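# Set a snap trap with three robot arms

## Task

Arm mounts on the table top in the scene frame (metres, heading in degrees counter-clockwise from +x): arm1 at x=-0.06 y=-0.43 z=+0.72 facing +90; arm2 at x=-0.50 y=+0.00 z=+0.72 facing +0; arm3 at x=+0.58 y=+0.00 z=+0.72 facing +180. Set the snap trap. Swing the hammer across to the opposite side so that the hold-down bar keeps it there. Tilt the yellow pedal up until the lip of its catch rests over the end of the bar. The trap must end lying flat on the table. Any number of arms may help. Anything held in place only by a robot at the end does not count. Release everything and move the arms away at the finish.

## Robot and tools

Robots: three identical i2rt Big YAM arms named arm1, arm2 and arm3. Each has six revolute joints, a two-finger gripper and a wrist camera. The wrist camera rides on top of the hand and looks toward the fingertips. The hand reaches roughly 1.0 m from the joint-1 axis. Fixed room cameras are cam_high and cam_low. Wrist cameras are arm1_cam_wrist, arm2_cam_wrist and arm3_cam_wrist.

Frame: a single scene frame with its origin on the floor and +z up. The table top is near z=0.72. The point called hand lies midway between the fingertips. Its z axis runs along the fingers, and the fingers open and close along its y axis. No feet poses are printed.

execute_actions(actions, cameras): actions is a list that holds either one action or nothing. An action is an object keyed by robot name. Under each name is {"joints": {...}}, and any subset of these keys is allowed: joint1_rad, joint2_rad, joint3_rad, joint4_rad, joint5_rad, joint6_rad, gripper_m. Every value is an absolute target, not an offset. Joints are in radians and gripper_m is the gap between the fingertips in metres. Ranges, with the done tolerance in brackets:
- joint1_rad -2.879..2.879 (±0.045). Rotates the arm about its base, positive counter-clockwise seen from above. At 0 the arm points the way its base faces.
- joint2_rad 0..3.141 (±0.14). Shoulder. At 0 the upper arm lies roughly level and points backward; increasing it lifts the arm and then brings it forward.
- joint3_rad 0..3.019 (±0.09). Elbow. At 0 it is fully folded; increasing it opens the elbow.
- joint4_rad -1.692..1.57 (±0.055). Hand pitch, positive tilts the fingers up.
- joint5_rad -1.57..1.57 (±0.03). Hand yaw, positive toward the arm's right.
- joint6_rad -2.094..2.094 (±0.035). Hand roll, positive is clockwise when viewed from behind the hand.
- gripper_m 0..0.093 (±0.003). Each finger pad is limited to about 50-62 N.
Example: {"arm1": {"joints": {"gripper_m": 0.05}}, "arm2": {"joints": {"joint1_rad": 0.3}}}. Every motion in an action begins together, and the motions may finish at different times. Joints run at their own speeds, so the hand can travel on a wide curve. An action lasts at most 15 s. A joint or robot you leave out may keep pushing toward its earlier target. An unknown key or an out-of-range value causes the whole call to be rejected, and nothing moves. cameras is a list drawn from those names or "all". If omitted, null or ["all"], every camera is returned; [] returns no images. The result gives each robot's state and one image for each requested camera, in the order listed on the "pictures" line. Sending an empty actions list only observes.

wait(seconds): 0 to 10 s with no new commands, and it returns the same output as an empty action. zoom_image(camera, region=[x0,y0,x1,y1]) gives a closer view of the latest full image from that camera. Pixels start at the top-left corner, and the region can be at most 504x504. Every image is 672x504. read_manual(section="licences") returns only the licence text. finished_scene(scene) ends scene 1 or 2 for good and reports whether the goal was met, so the trap must already be stable. Replying without any tool call ends every remaining scene.

Result lines: joint_positions gives the measured joint values. joint_status tells how each commanded joint of the last action finished:
- "off_target": it stopped away from its target and may still be pushing.
- "contact_stop" or "time_out": it now holds where it stopped. After time_out it may still push toward a target that lies within 0.375, 0.375, 0.113, 0.225, 0.075, 0.3 rad (joints 1-6) of where it stands. To release that push, send the joint its reported position.
- "not_followed" / "joint command not followed" with a "cause:" line: a self- or inter-arm collision check blocked the arm's joint targets. A gripper target is still carried out, and blocked targets may be tried again on later actions.
on_its_own lists joints this call did not command. Its "held at" value is the joint's held target, not its position. A small change from the current position may produce no movement. A joint carrying a load slowly sinks.

Heat: a MOTOR HOT line appears from 85 °C. At 100 °C an OVER-TEMPERATURE FAULT occurs: that arm lets go and drops, and joint_status reads "limit_stop_at_motor_heat". After cooling, send the targets again. Heat builds from holding loads and from pushing hard, and some of it carries over into the next scene.

Things to avoid: knocking the trap or anything else out of the work area, which fails the task. Hard presses between robots end the run, and hard hits may. The collision check ignores fingers, gripper housings and wrist cameras and can react too late. A Big YAM keeps pushing after contact, so avoid commanding targets into the table or the trap. Finish by opening the grippers and pulling every arm well away so that the trap holds itself set.

Each tool is called after "Emit:" as name([rows], argument=value, ...), one row to a line, values as JSON.

## Session

Emit:
execute_actions(actions=[])

Scene clock: 0.00 s.
arm1.joint_positions: joint1_rad=-0.015 joint2_rad=+0.430 joint3_rad=+1.478 joint4_rad=-1.530 joint5_rad=+0.010 joint6_rad=-0.012 gripper_m=+0.095
arm1.joint_status: not commanded
arm1.hand: x=-0.0572 y=-0.3157 z=+1.2942 quat_wxyz=(-0.369, +0.609, -0.601, -0.364) (m; scene frame)
arm2.joint_positions: joint1_rad=+0.010 joint2_rad=+0.447 joint3_rad=+1.476 joint4_rad=-1.533 joint5_rad=+0.003 joint6_rad=-0.003 gripper_m=+0.095
arm2.joint_status: not commanded
arm2.hand: x=-0.3842 y=-0.0065 z=+1.3381 quat_wxyz=(-0.513, -0.009, -0.858, +0.005) (m; scene frame)
arm3.joint_positions: joint1_rad=+0.005 joint2_rad=+0.427 joint3_rad=+1.454 joint4_rad=-1.553 joint5_rad=-0.007 joint6_rad=-0.014 gripper_m=+0.095
arm3.joint_status: not commanded
arm3.hand: x=+0.4623 y=+0.0096 z=+1.3372 quat_wxyz=(-0.005, +0.868, -0.012, -0.497) (m; scene frame)
pictures: arm1_cam_wrist, arm2_cam_wrist, arm3_cam_wrist, cam_high, cam_low
Images, in order (width x height): arm1_cam_wrist 672x504, arm2_cam_wrist 672x504, arm3_cam_wrist 672x504, cam_high 672x504, cam_low 672x504.

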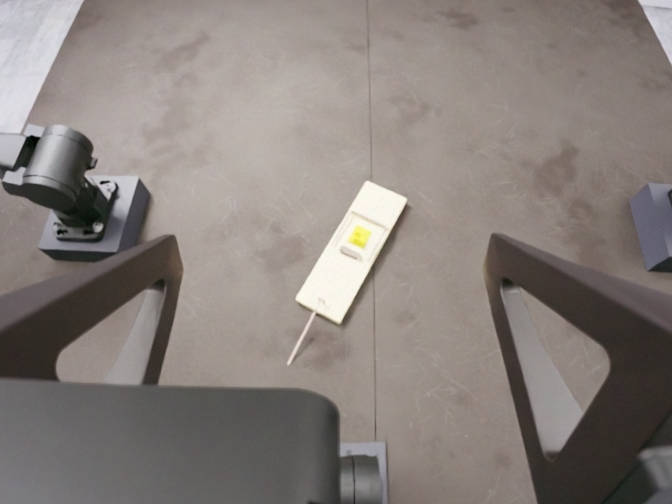

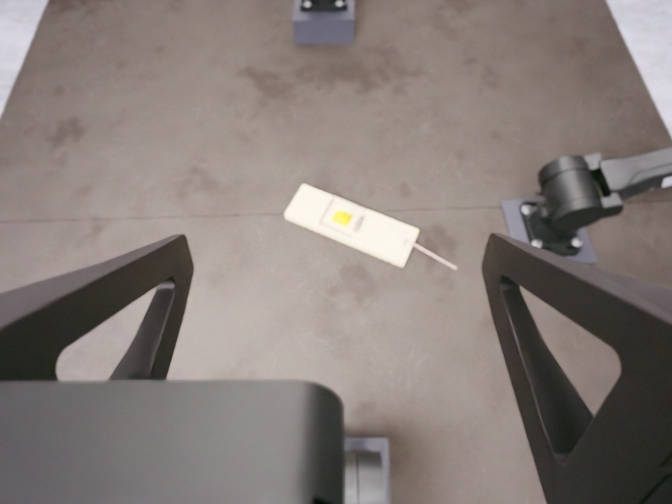

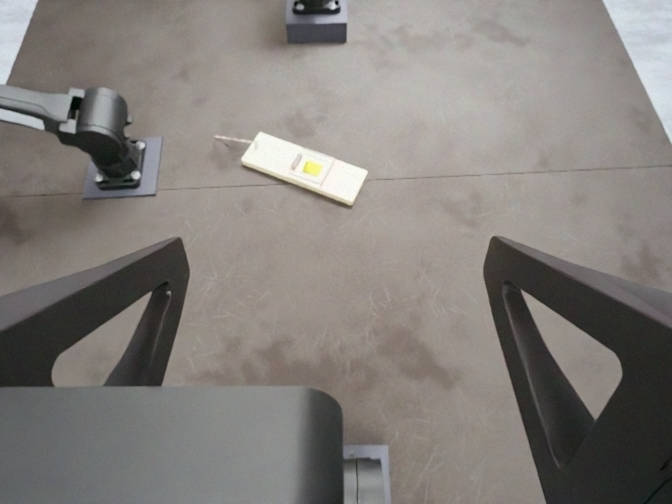

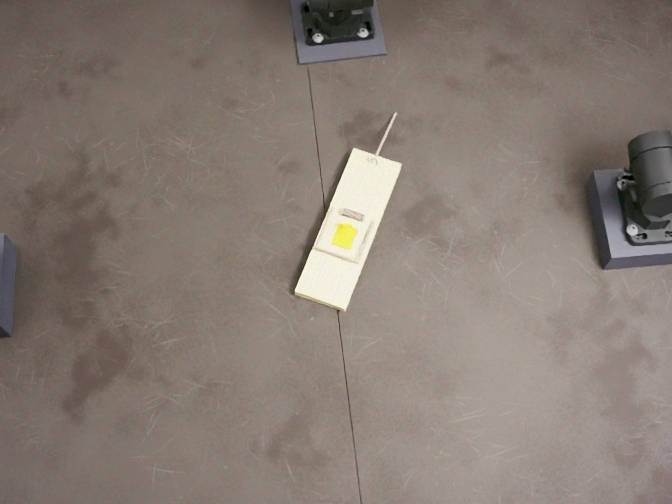

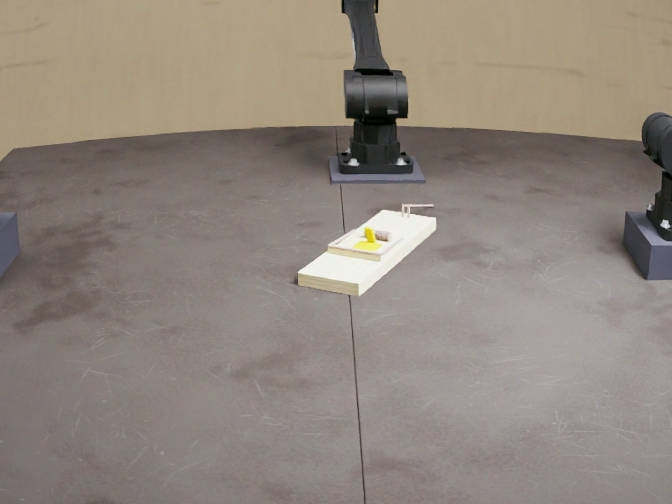

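Emit:
zoom_image(camera="cam_low", region=[280,180,460,310])

Emit:
zoom_image(camera="cam_high", region=[260,100,440,320])

Region (280, 180, 460, 310) of cam_low's 672x504 image, scaled by 2.800, with more detail than that image has.

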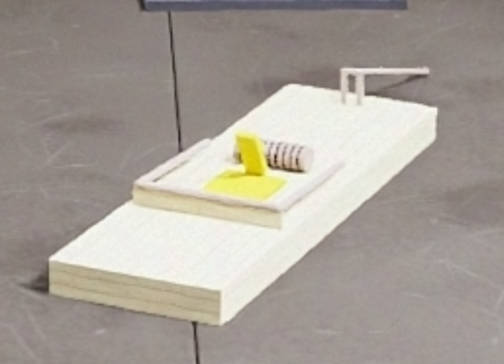

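Region (260, 100, 440, 320) of cam_high's 672x504 image, scaled by 2.291, with more detail than that image has; it fills the left 412 columns of this view, and the rest is white.

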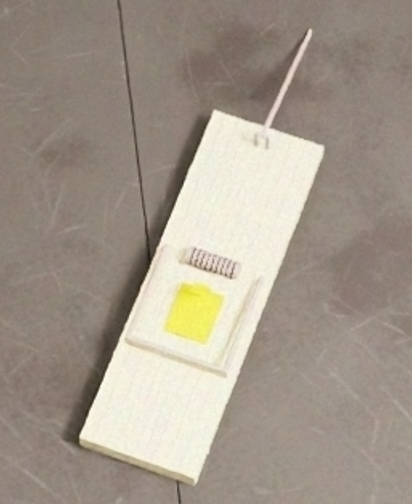

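Emit:
execute_actions([
  {"arm2":{"joints":{"joint1_rad":-0.1,"joint2_rad":1.448,"joint3_rad":1.195,"joint4_rad":-1.147}}},
])

Scene clock: 2.83 s.
arm1.joint_positions: joint1_rad=-0.015 joint2_rad=+0.430 joint3_rad=+1.478 joint4_rad=-1.530 joint5_rad=+0.010 joint6_rad=-0.012 gripper_m=+0.095
arm1.joint_status: not commanded
arm1.hand: x=-0.0572 y=-0.3157 z=+1.2942 quat_wxyz=(-0.369, +0.609, -0.601, -0.364) (m; scene frame)
arm2.joint_positions: joint1_rad=-0.094 joint2_rad=+1.454 joint3_rad=+1.178 joint4_rad=-1.163 joint5_rad=+0.003 joint6_rad=-0.003 gripper_m=+0.095
arm2.joint_status: all done
arm2.hand: x=-0.0603 y=-0.0568 z=+0.9437 quat_wxyz=(-0.070, -0.060, -0.996, +0.003) (m; scene frame)
arm3.joint_positions: joint1_rad=+0.005 joint2_rad=+0.427 joint3_rad=+1.454 joint4_rad=-1.553 joint5_rad=-0.007 joint6_rad=-0.014 gripper_m=+0.095
arm3.joint_status: not commanded
arm3.hand: x=+0.4623 y=+0.0096 z=+1.3372 quat_wxyz=(-0.005, +0.868, -0.012, -0.497) (m; scene frame)
pictures: arm1_cam_wrist, arm2_cam_wrist, arm3_cam_wrist, cam_high, cam_low
Images, in order (width x height): arm1_cam_wrist 672x504, arm2_cam_wrist 672x504, arm3_cam_wrist 672x504, cam_high 672x504, cam_low 672x504.

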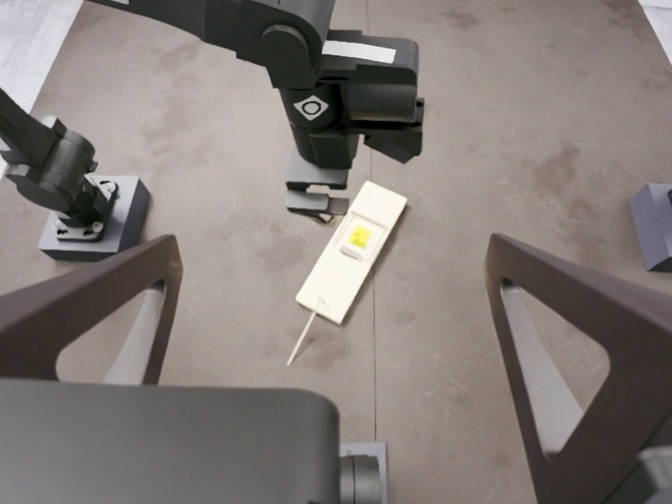

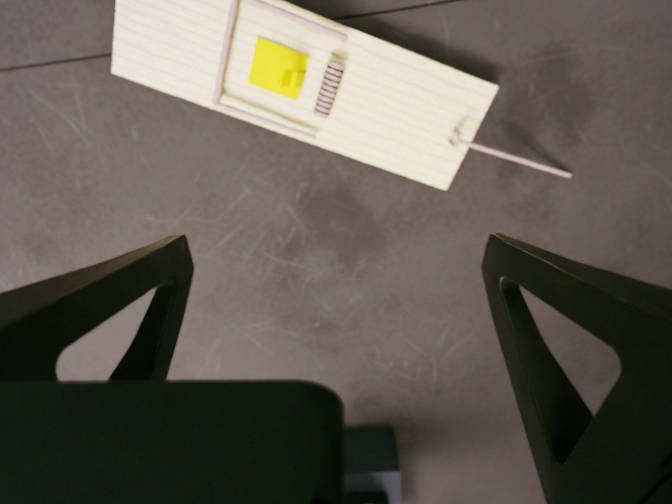

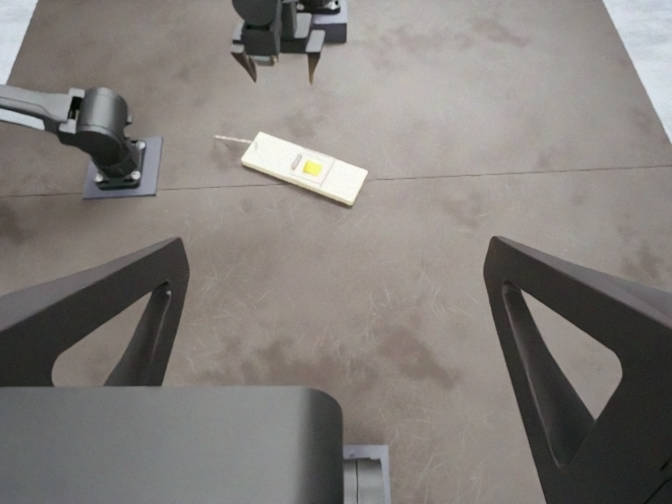

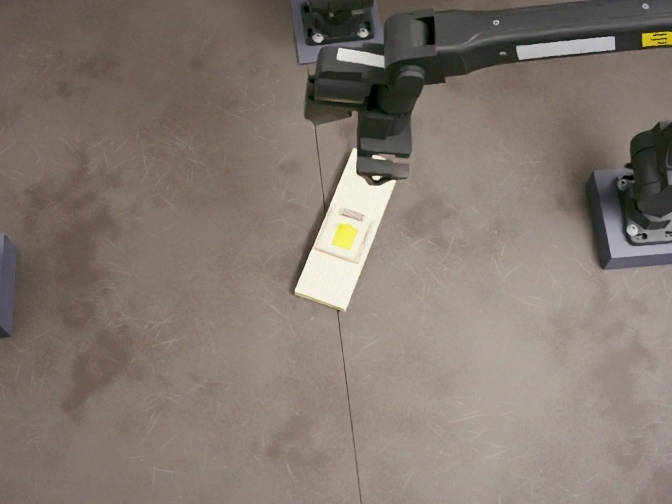

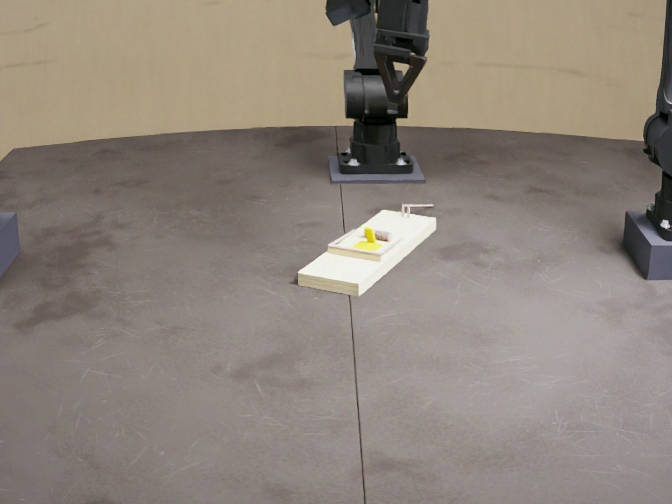

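Emit:
execute_actions([
  {"arm2":{"joints":{"joint1_rad":0.078,"joint2_rad":1.81,"joint3_rad":1.19,"joint4_rad":-0.915,"joint6_rad":0.49,"gripper_m":0.025}},"arm3":{"joints":{"joint1_rad":-0.15,"joint2_rad":1.76,"joint3_rad":0.935,"joint4_rad":-0.1,"gripper_m":0}}},
], cameras=["arm2_cam_wrist","arm3_cam_wrist","cam_high","cam_low"])

Scene clock: 5.93 s.
arm1.joint_positions: joint1_rad=-0.015 joint2_rad=+0.430 joint3_rad=+1.478 joint4_rad=-1.530 joint5_rad=+0.010 joint6_rad=-0.012 gripper_m=+0.095
arm1.joint_status: not commanded
arm1.hand: x=-0.0572 y=-0.3157 z=+1.2942 quat_wxyz=(-0.369, +0.609, -0.601, -0.364) (m; scene frame)
arm2.joint_positions: joint1_rad=+0.086 joint2_rad=+1.827 joint3_rad=+1.158 joint4_rad=-0.927 joint5_rad=+0.003 joint6_rad=+0.473 gripper_m=+0.025
arm2.joint_status: all done
arm2.hand: x=-0.0235 y=+0.0256 z=+0.7750 quat_wxyz=(+0.007, -0.207, -0.978, +0.001) (m; scene frame)
arm3.joint_positions: joint1_rad=-0.149 joint2_rad=+1.755 joint3_rad=+0.930 joint4_rad=-0.116 joint5_rad=-0.010 joint6_rad=-0.020 gripper_m=+0.001
arm3.joint_status: all done
arm3.hand: x=+0.0282 y=+0.1070 z=+0.7926 quat_wxyz=(-0.024, +0.948, -0.082, -0.306) (m; scene frame)
pictures: arm2_cam_wrist, arm3_cam_wrist, cam_high, cam_low
Images, in order (width x height): arm2_cam_wrist 672x504, arm3_cam_wrist 672x504, cam_high 672x504, cam_low 672x504.

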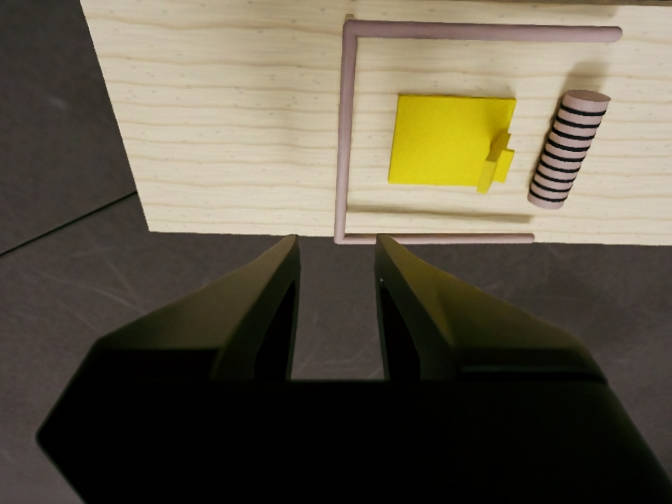

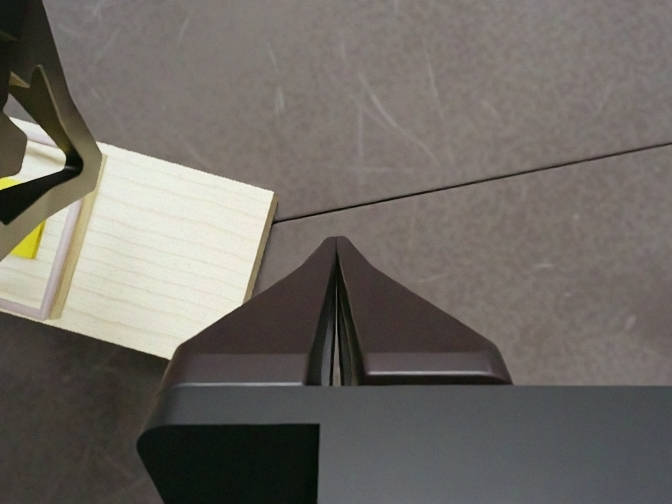

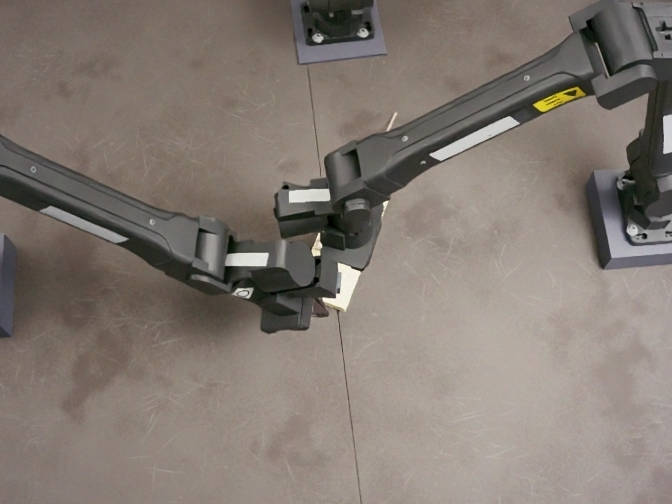

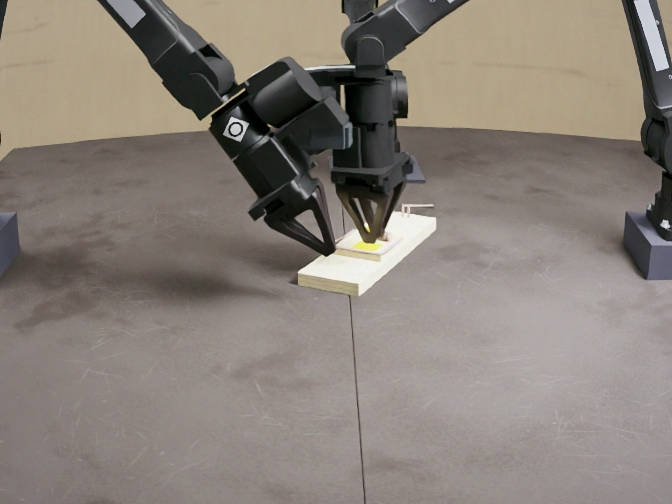

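Emit:
execute_actions([
  {"arm3":{"joints":{"joint2_rad":1.78,"joint3_rad":0.74,"joint4_rad":0.32,"joint6_rad":1.5}}},
], cameras=[])

Emit:
execute_actions([
  {"arm3":{"joints":{"joint1_rad":-0.078,"joint2_rad":1.8}},"arm2":{"joints":{"joint2_rad":1.85,"joint4_rad":-0.875}}},
], cameras=["arm2_cam_wrist","arm3_cam_wrist","cam_low"])

Scene clock: 8.63 s.
arm1.joint_positions: joint1_rad=-0.015 joint2_rad=+0.430 joint3_rad=+1.478 joint4_rad=-1.530 joint5_rad=+0.010 joint6_rad=-0.012 gripper_m=+0.095
arm1.joint_status: not commanded
arm1.hand: x=-0.0572 y=-0.3157 z=+1.2942 quat_wxyz=(-0.369, +0.609, -0.601, -0.364) (m; scene frame)
arm2.joint_positions: joint1_rad=+0.086 joint2_rad=+1.827 joint3_rad=+1.158 joint4_rad=-0.927 joint5_rad=+0.003 joint6_rad=+0.473 gripper_m=+0.025
arm2.joint_status: not commanded
arm2.hand: x=-0.0235 y=+0.0256 z=+0.7750 quat_wxyz=(+0.007, -0.207, -0.978, +0.001) (m; scene frame)
arm3.joint_positions: joint1_rad=-0.149 joint2_rad=+1.768 joint3_rad=+0.738 joint4_rad=+0.303 joint5_rad=-0.010 joint6_rad=+1.491 gripper_m=+0.001
arm3.joint_status: all done
arm3.hand: x=+0.0470 y=+0.1032 z=+0.7793 quat_wxyz=(+0.253, +0.608, -0.682, -0.319) (m; scene frame)
pictures: none
No camera images: the call's "cameras" was empty. Leave "cameras" out to get every camera's image.

Scene clock: 10.37 s.
arm1.joint_positions: joint1_rad=-0.015 joint2_rad=+0.430 joint3_rad=+1.478 joint4_rad=-1.530 joint5_rad=+0.010 joint6_rad=-0.012 gripper_m=+0.095
arm1.joint_status: not commanded
arm1.hand: x=-0.0572 y=-0.3157 z=+1.2942 quat_wxyz=(-0.369, +0.609, -0.601, -0.364) (m; scene frame)
arm2.joint_positions: joint1_rad=+0.086 joint2_rad=+1.845 joint3_rad=+1.158 joint4_rad=-0.890 joint5_rad=+0.003 joint6_rad=+0.473 gripper_m=+0.025
arm2.joint_status: all done
arm2.hand: x=-0.0168 y=+0.0260 z=+0.7667 quat_wxyz=(-0.002, -0.207, -0.978, -0.001) (m; scene frame)
arm3.joint_positions: joint1_rad=-0.143 joint2_rad=+1.769 joint3_rad=+0.738 joint4_rad=+0.303 joint5_rad=-0.010 joint6_rad=+1.492 gripper_m=+0.001
arm3.joint_status: joint1_rad time_out (moved +0.006 of +0.071); the others done
arm3.on_its_own: joint1_rad is held at -0.146, not at your -0.078, since a time_out
arm3.hand: x=+0.0465 y=+0.1001 z=+0.7788 quat_wxyz=(+0.253, +0.610, -0.680, -0.317) (m; scene frame)
pictures: arm2_cam_wrist, arm3_cam_wrist, cam_low
joint command not followed: on one or more control steps a check withheld the commanded joint targets of the arm3 arm, and it was not sent them on those steps.
cause: the commanded joint targets would bring a part of the robot too close to another arm (this arm's wrist (the part past joint 4) and the other arm's wrist (the part past joint 4)); next, command targets that bring no part of the robot closer to that arm.
Images, in order (width x height): arm2_cam_wrist 672x504, arm3_cam_wrist 672x504, cam_low 672x504.

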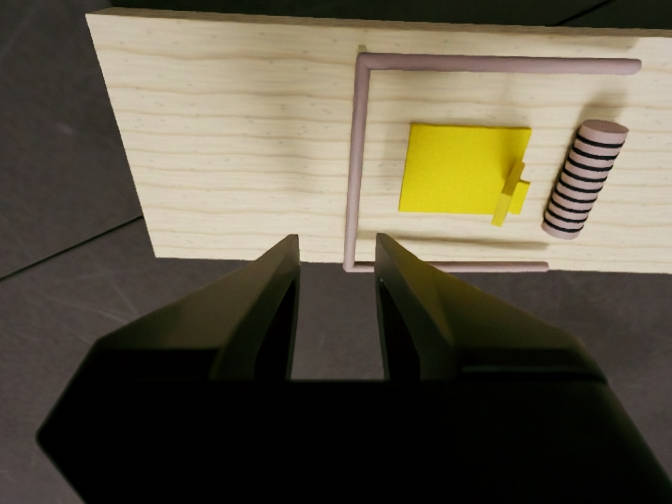

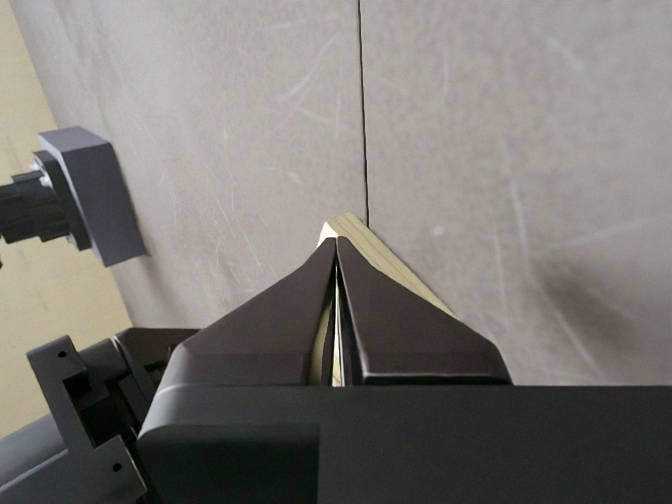

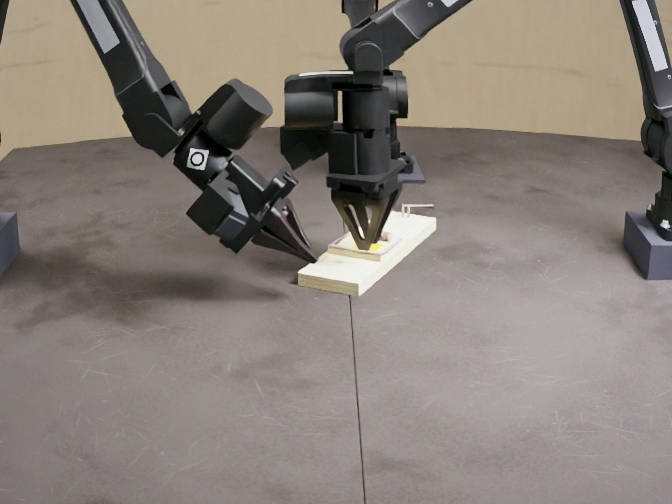

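Emit:
execute_actions([
  {"arm3":{"joints":{"joint1_rad":-0.19,"joint2_rad":1.81,"joint5_rad":-0.33}},"arm2":{"joints":{"joint2_rad":1.885,"joint4_rad":-0.86}}},
], cameras=["arm2_cam_wrist","cam_high","cam_low"])

Emit:
zoom_image(camera="cam_low", region=[260,180,460,310])

Scene clock: 11.57 s.
arm1.joint_positions: joint1_rad=-0.015 joint2_rad=+0.430 joint3_rad=+1.478 joint4_rad=-1.530 joint5_rad=+0.010 joint6_rad=-0.012 gripper_m=+0.095
arm1.joint_status: not commanded
arm1.hand: x=-0.0572 y=-0.3157 z=+1.2942 quat_wxyz=(-0.369, +0.609, -0.601, -0.364) (m; scene frame)
arm2.joint_positions: joint1_rad=+0.086 joint2_rad=+1.885 joint3_rad=+1.158 joint4_rad=-0.874 joint5_rad=+0.003 joint6_rad=+0.473 gripper_m=+0.025
arm2.joint_status: all done
arm2.hand: x=-0.0188 y=+0.0260 z=+0.7482 quat_wxyz=(+0.010, -0.207, -0.978, +0.002) (m; scene frame)
arm3.joint_positions: joint1_rad=-0.191 joint2_rad=+1.789 joint3_rad=+0.738 joint4_rad=+0.304 joint5_rad=-0.326 joint6_rad=+1.492 gripper_m=+0.001
arm3.joint_status: all done
arm3.hand: x=+0.0483 y=+0.0711 z=+0.7752 quat_wxyz=(+0.355, +0.635, -0.647, -0.227) (m; scene frame)
pictures: arm2_cam_wrist, cam_high, cam_low
Images, in order (width x height): arm2_cam_wrist 672x504, cam_high 672x504, cam_low 672x504.

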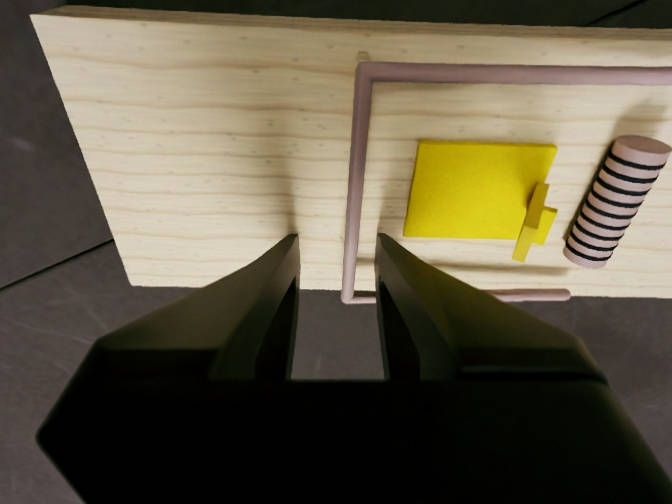

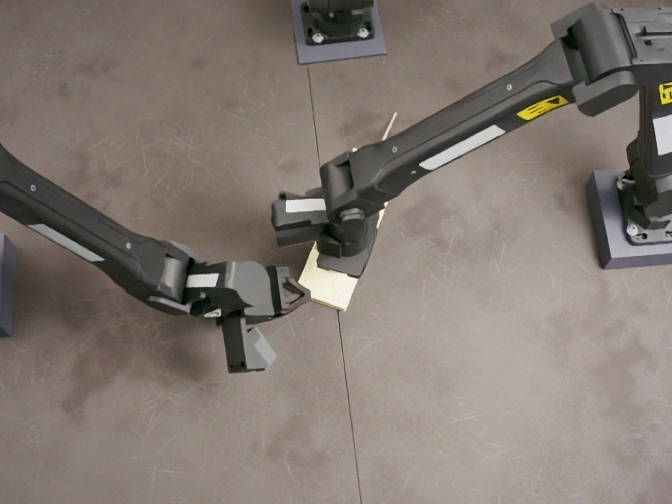

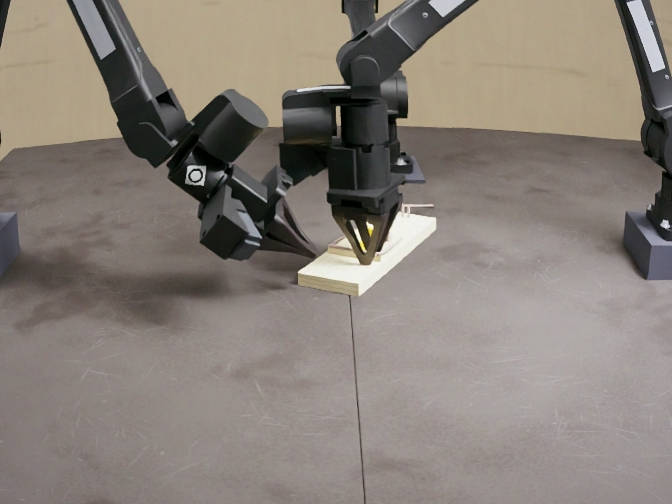

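Region (260, 180, 460, 310) of cam_low's 672x504 image, scaled by 2.520, with more detail than that image has; it fills the top 328 rows of this view, and the rest is white.

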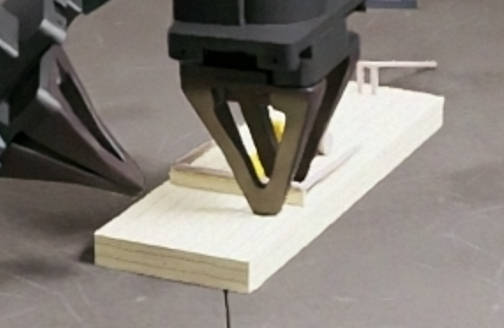

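Emit:
execute_actions([
  {"arm3":{"joints":{"joint2_rad":1.89,"joint5_rad":-0.39}},"arm2":{"joints":{"joint1_rad":0.06,"joint2_rad":1.895,"gripper_m":0.012}}},
], cameras=["arm2_cam_wrist","cam_low"])

Emit:
zoom_image(camera="cam_low", region=[260,180,460,310])

Scene clock: 19.63 s.
arm1.joint_positions: joint1_rad=-0.015 joint2_rad=+0.430 joint3_rad=+1.478 joint4_rad=-1.530 joint5_rad=+0.010 joint6_rad=-0.012 gripper_m=+0.095
arm1.joint_status: not commanded
arm1.hand: x=-0.0572 y=-0.3157 z=+1.2942 quat_wxyz=(-0.369, +0.609, -0.601, -0.364) (m; scene frame)
arm2.joint_positions: joint1_rad=+0.068 joint2_rad=+1.886 joint3_rad=+1.158 joint4_rad=-0.874 joint5_rad=+0.002 joint6_rad=+0.473 gripper_m=+0.012
arm2.joint_status: all done
arm2.hand: x=-0.0186 y=+0.0176 z=+0.7476 quat_wxyz=(+0.010, -0.216, -0.976, +0.001) (m; scene frame)
arm3.joint_positions: joint1_rad=-0.193 joint2_rad=+1.860 joint3_rad=+0.738 joint4_rad=+0.322 joint5_rad=-0.391 joint6_rad=+1.495 gripper_m=+0.001
arm3.joint_status: all done
arm3.hand: x=+0.0564 y=+0.0591 z=+0.7454 quat_wxyz=(+0.365, +0.643, -0.647, -0.188) (m; scene frame)
pictures: arm2_cam_wrist, cam_low
Images, in order (width x height): arm2_cam_wrist 672x504, cam_low 672x504.

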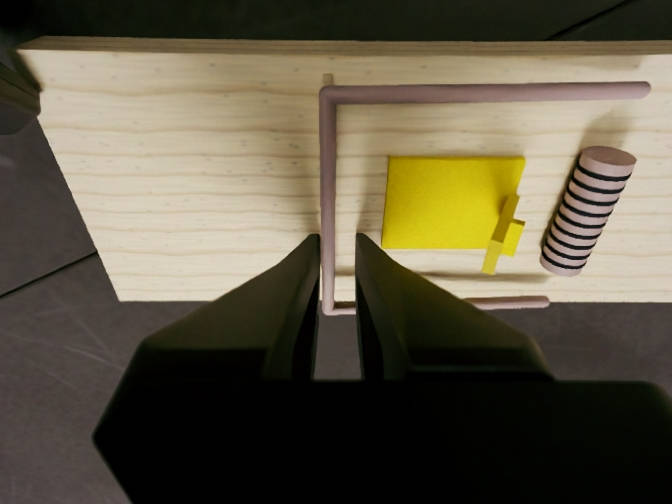

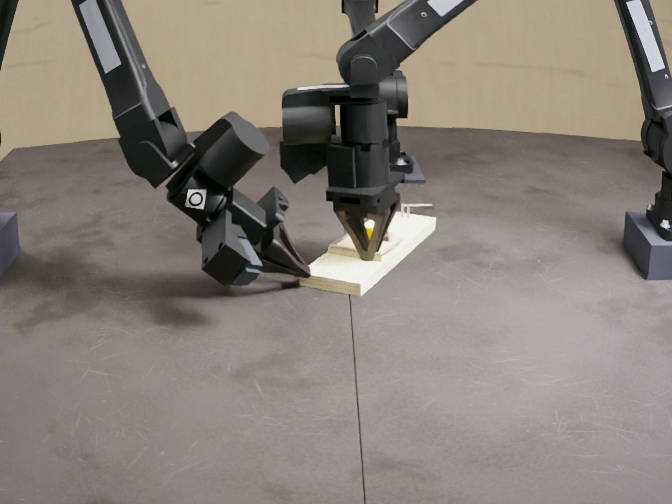

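Region (260, 180, 460, 310) of cam_low's 672x504 image, scaled by 2.520, with more detail than that image has; it fills the top 328 rows of this view, and the rest is white.

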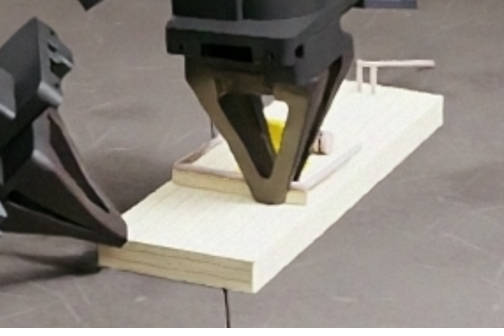

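Emit:
execute_actions([
  {"arm3":{"joints":{"joint2_rad":1.81}},"arm2":{"joints":{"joint2_rad":1.855}}},
], cameras=[])

Emit:
execute_actions([
  {"arm3":{"joints":{"joint1_rad":-0.15,"joint3_rad":0.76}},"arm2":{"joints":{"gripper_m":0}}},
], cameras=[])

Emit:
execute_actions([
  {"arm3":{"joints":{"joint2_rad":1.93}}},
], cameras=["arm2_cam_wrist","cam_low"])

Emit:
zoom_image(camera="cam_low", region=[260,180,460,310])

Scene clock: 20.70 s.
arm1.joint_positions: joint1_rad=-0.015 joint2_rad=+0.430 joint3_rad=+1.478 joint4_rad=-1.530 joint5_rad=+0.010 joint6_rad=-0.012 gripper_m=+0.095
arm1.joint_status: not commanded
arm1.hand: x=-0.0572 y=-0.3157 z=+1.2942 quat_wxyz=(-0.369, +0.609, -0.601, -0.364) (m; scene frame)
arm2.joint_positions: joint1_rad=+0.068 joint2_rad=+1.877 joint3_rad=+1.158 joint4_rad=-0.874 joint5_rad=+0.002 joint6_rad=+0.473 gripper_m=+0.012
arm2.joint_status: all done
arm2.hand: x=-0.0172 y=+0.0176 z=+0.7518 quat_wxyz=(+0.006, -0.216, -0.976, +0.000) (m; scene frame)
arm3.joint_positions: joint1_rad=-0.193 joint2_rad=+1.836 joint3_rad=+0.738 joint4_rad=+0.322 joint5_rad=-0.391 joint6_rad=+1.495 gripper_m=+0.001
arm3.joint_status: all done
arm3.hand: x=+0.0527 y=+0.0602 z=+0.7571 quat_wxyz=(+0.370, +0.642, -0.642, -0.197) (m; scene frame)
pictures: none
No camera images: the call's "cameras" was empty. Leave "cameras" out to get every camera's image.

Scene clock: 21.37 s.
arm1.joint_positions: joint1_rad=-0.015 joint2_rad=+0.430 joint3_rad=+1.478 joint4_rad=-1.530 joint5_rad=+0.010 joint6_rad=-0.012 gripper_m=+0.095
arm1.joint_status: not commanded
arm1.hand: x=-0.0572 y=-0.3157 z=+1.2942 quat_wxyz=(-0.369, +0.609, -0.601, -0.364) (m; scene frame)
arm2.joint_positions: joint1_rad=+0.068 joint2_rad=+1.877 joint3_rad=+1.158 joint4_rad=-0.873 joint5_rad=+0.001 joint6_rad=+0.474 gripper_m=+0.002
arm2.joint_status: all done
arm2.hand: x=-0.0169 y=+0.0178 z=+0.7518 quat_wxyz=(+0.005, -0.216, -0.976, -0.001) (m; scene frame)
arm3.joint_positions: joint1_rad=-0.151 joint2_rad=+1.836 joint3_rad=+0.738 joint4_rad=+0.322 joint5_rad=-0.391 joint6_rad=+1.495 gripper_m=+0.001
arm3.joint_status: all done
arm3.hand: x=+0.0506 y=+0.0380 z=+0.7573 quat_wxyz=(+0.374, +0.655, -0.628, -0.189) (m; scene frame)
pictures: none
No camera images: the call's "cameras" was empty. Leave "cameras" out to get every camera's image.

Scene clock: 22.07 s.
arm1.joint_positions: joint1_rad=-0.015 joint2_rad=+0.430 joint3_rad=+1.478 joint4_rad=-1.530 joint5_rad=+0.010 joint6_rad=-0.012 gripper_m=+0.095
arm1.joint_status: not commanded
arm1.hand: x=-0.0572 y=-0.3157 z=+1.2942 quat_wxyz=(-0.369, +0.609, -0.601, -0.364) (m; scene frame)
arm2.joint_positions: joint1_rad=+0.068 joint2_rad=+1.877 joint3_rad=+1.158 joint4_rad=-0.873 joint5_rad=+0.001 joint6_rad=+0.474 gripper_m=+0.002
arm2.joint_status: not commanded
arm2.hand: x=-0.0169 y=+0.0178 z=+0.7518 quat_wxyz=(+0.005, -0.217, -0.976, -0.001) (m; scene frame)
arm3.joint_positions: joint1_rad=-0.151 joint2_rad=+1.865 joint3_rad=+0.743 joint4_rad=+0.331 joint5_rad=-0.396 joint6_rad=+1.495 gripper_m=+0.001
arm3.joint_status: all done
arm3.hand: x=+0.0513 y=+0.0373 z=+0.7464 quat_wxyz=(+0.373, +0.656, -0.630, -0.182) (m; scene frame)
pictures: arm2_cam_wrist, cam_low
Images, in order (width x height): arm2_cam_wrist 672x504, cam_low 672x504.

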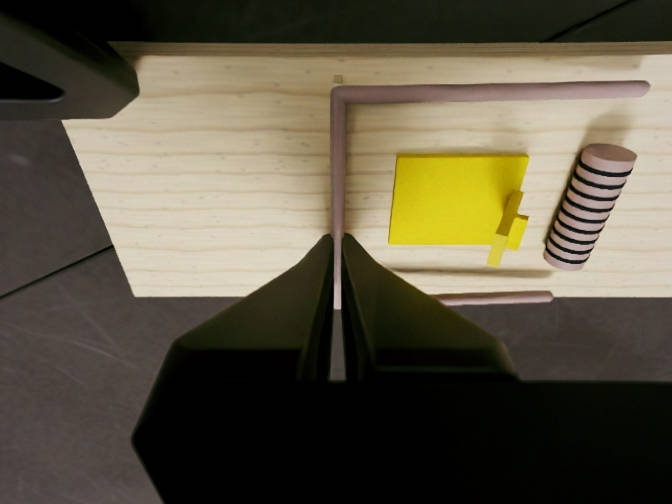

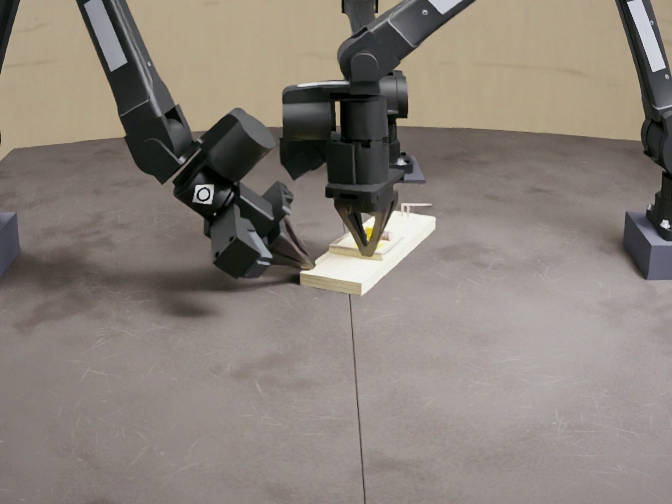

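Region (260, 180, 460, 310) of cam_low's 672x504 image, scaled by 2.520, with more detail than that image has; it fills the top 328 rows of this view, and the rest is white.

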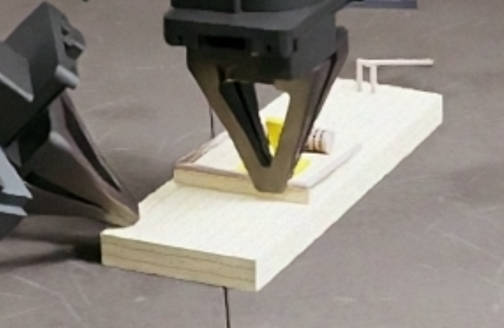

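Emit:
execute_actions([
  {"arm2":{"joints":{"joint1_rad":0.045,"joint2_rad":1.79,"joint3_rad":1.2,"joint4_rad":-0.94}}},
], cameras=["arm2_cam_wrist","cam_low"])

Scene clock: 23.30 s.
arm1.joint_positions: joint1_rad=-0.015 joint2_rad=+0.430 joint3_rad=+1.478 joint4_rad=-1.530 joint5_rad=+0.010 joint6_rad=-0.012 gripper_m=+0.095
arm1.joint_status: not commanded
arm1.hand: x=-0.0572 y=-0.3157 z=+1.2942 quat_wxyz=(-0.369, +0.609, -0.601, -0.364) (m; scene frame)
arm2.joint_positions: joint1_rad=+0.063 joint2_rad=+1.839 joint3_rad=+1.158 joint4_rad=-0.924 joint5_rad=-0.003 joint6_rad=+0.474 gripper_m=+0.002
arm2.joint_status: all done
arm2.hand: x=-0.0239 y=+0.0157 z=+0.7697 quat_wxyz=(+0.012, -0.219, -0.976, -0.001) (m; scene frame)
arm3.joint_positions: joint1_rad=-0.150 joint2_rad=+1.871 joint3_rad=+0.758 joint4_rad=+0.332 joint5_rad=-0.398 joint6_rad=+1.495 gripper_m=+0.001
arm3.joint_status: not commanded
arm3.hand: x=+0.0447 y=+0.0374 z=+0.7485 quat_wxyz=(+0.376, +0.656, -0.628, -0.185) (m; scene frame)
pictures: arm2_cam_wrist, cam_low
Images, in order (width x height): arm2_cam_wrist 672x504, cam_low 672x504.

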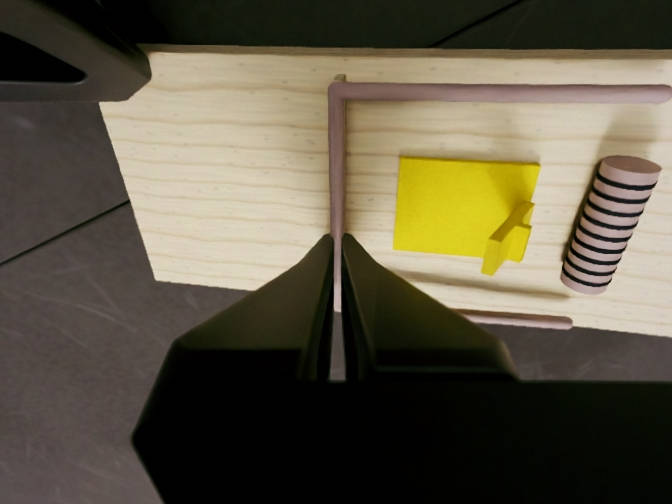

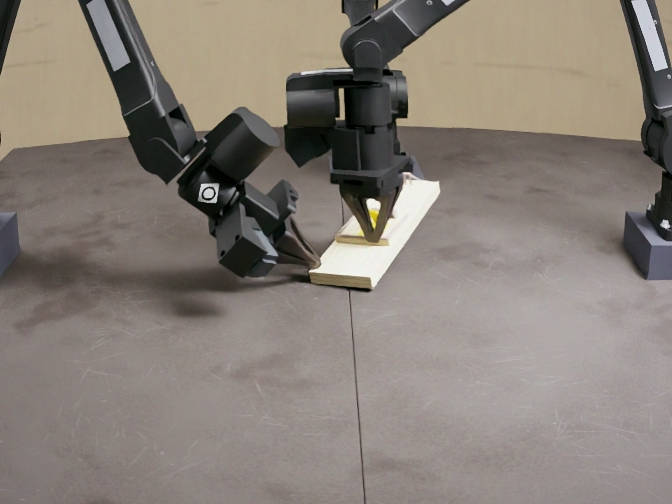

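Emit:
execute_actions([
  {"arm2":{"joints":{"joint1_rad":0.06,"joint2_rad":1.88,"joint4_rad":-0.86}},"arm1":{"joints":{"joint1_rad":0,"joint2_rad":0.66,"joint3_rad":0.26,"joint4_rad":-0.4,"joint6_rad":1.5,"gripper_m":0}}},
])

Scene clock: 25.87 s.
arm1.joint_positions: joint1_rad=-0.010 joint2_rad=+0.668 joint3_rad=+0.265 joint4_rad=-0.427 joint5_rad=+0.010 joint6_rad=+1.482 gripper_m=+0.001
arm1.joint_status: all done
arm1.hand: x=-0.0617 y=-0.1464 z=+0.8138 quat_wxyz=(-0.017, +0.046, -0.931, -0.361) (m; scene frame)
arm2.joint_positions: joint1_rad=+0.063 joint2_rad=+1.878 joint3_rad=+1.159 joint4_rad=-0.904 joint5_rad=+0.006 joint6_rad=+0.474 gripper_m=+0.002
arm2.joint_status: all done
arm2.hand: x=-0.0241 y=+0.0143 z=+0.7517 quat_wxyz=(+0.020, -0.219, -0.976, +0.006) (m; scene frame)
arm3.joint_positions: joint1_rad=-0.150 joint2_rad=+1.874 joint3_rad=+0.758 joint4_rad=+0.332 joint5_rad=-0.398 joint6_rad=+1.495 gripper_m=+0.001
arm3.joint_status: not commanded
arm3.hand: x=+0.0453 y=+0.0372 z=+0.7467 quat_wxyz=(+0.375, +0.656, -0.628, -0.184) (m; scene frame)
pictures: arm1_cam_wrist, arm2_cam_wrist, arm3_cam_wrist, cam_high, cam_low
Images, in order (width x height): arm1_cam_wrist 672x504, arm2_cam_wrist 672x504, arm3_cam_wrist 672x504, cam_high 672x504, cam_low 672x504.

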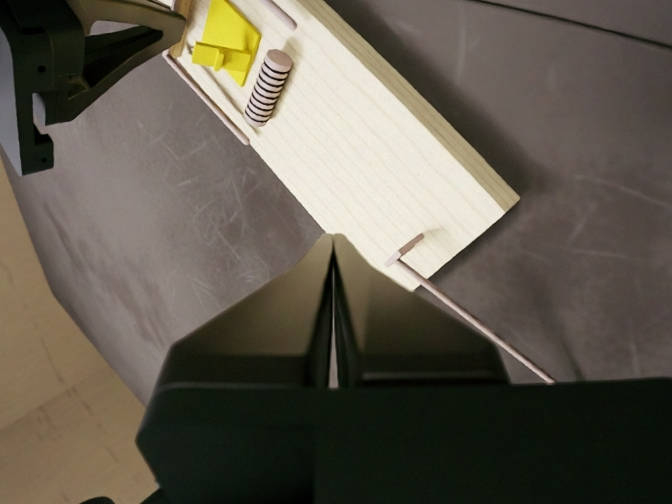

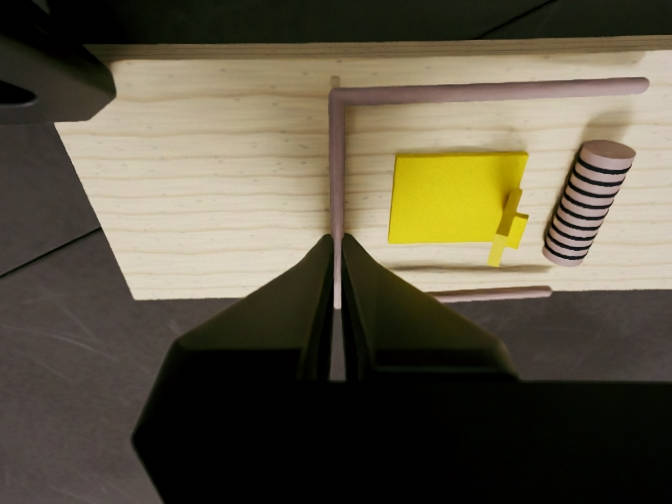

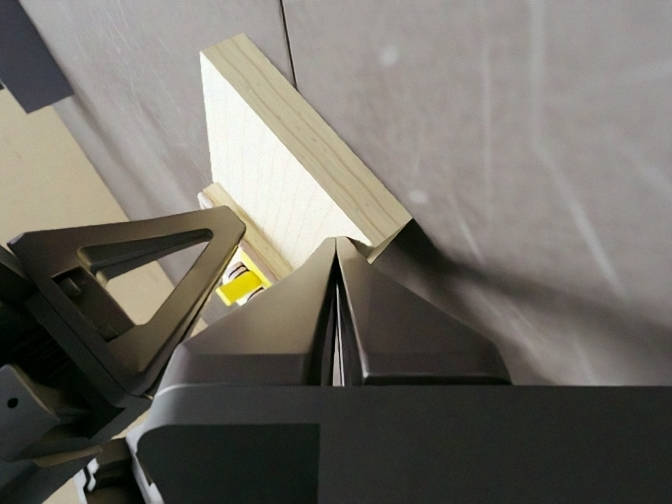

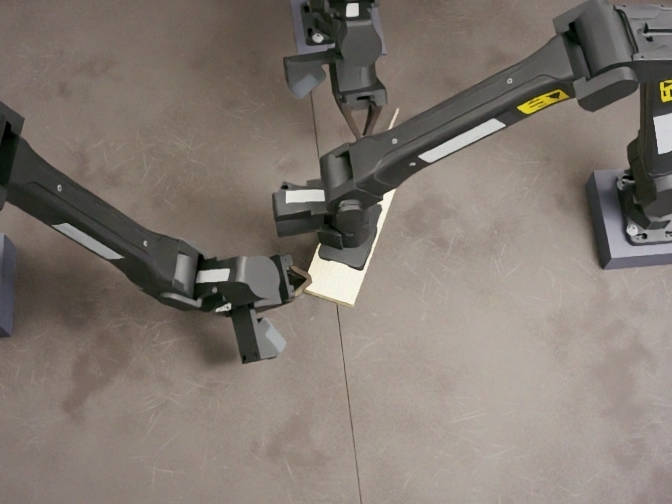

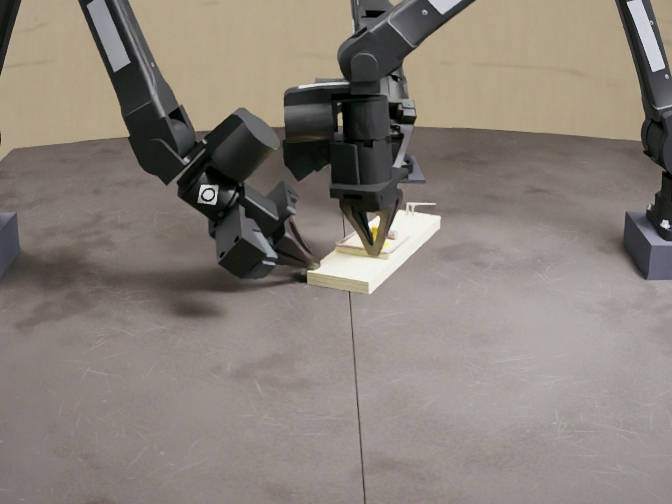

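Emit:
execute_actions([
  {"arm1":{"joints":{"joint1_rad":0.065,"joint2_rad":0.82,"joint3_rad":0.19,"joint4_rad":-0.245}}},
], cameras=["arm1_cam_wrist"])

Scene clock: 27.20 s.
arm1.joint_positions: joint1_rad=+0.059 joint2_rad=+0.824 joint3_rad=+0.195 joint4_rad=-0.271 joint5_rad=+0.010 joint6_rad=+1.483 gripper_m=+0.001
arm1.joint_status: all done
arm1.hand: x=-0.0806 y=-0.1548 z=+0.7643 quat_wxyz=(-0.004, +0.079, -0.941, -0.329) (m; scene frame)
arm2.joint_positions: joint1_rad=+0.063 joint2_rad=+1.878 joint3_rad=+1.159 joint4_rad=-0.904 joint5_rad=+0.006 joint6_rad=+0.474 gripper_m=+0.002
arm2.joint_status: not commanded
arm2.hand: x=-0.0241 y=+0.0143 z=+0.7517 quat_wxyz=(+0.020, -0.219, -0.976, +0.006) (m; scene frame)
arm3.joint_positions: joint1_rad=-0.150 joint2_rad=+1.874 joint3_rad=+0.758 joint4_rad=+0.332 joint5_rad=-0.398 joint6_rad=+1.495 gripper_m=+0.001
arm3.joint_status: not commanded
arm3.hand: x=+0.0453 y=+0.0372 z=+0.7467 quat_wxyz=(+0.375, +0.656, -0.628, -0.184) (m; scene frame)
pictures: arm1_cam_wrist
Images, in order (width x height): arm1_cam_wrist 672x504.

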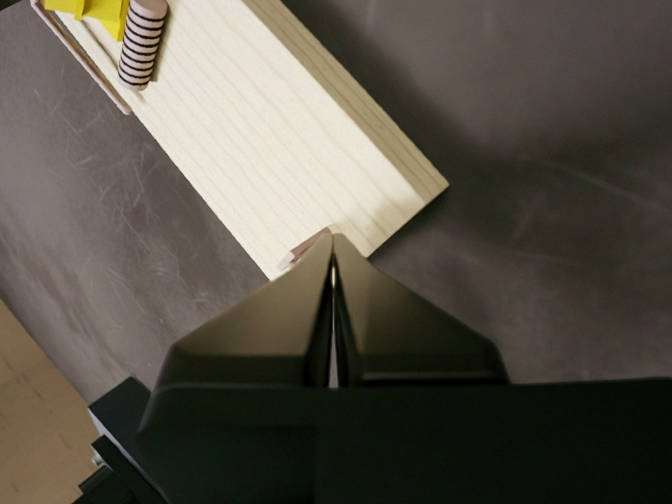

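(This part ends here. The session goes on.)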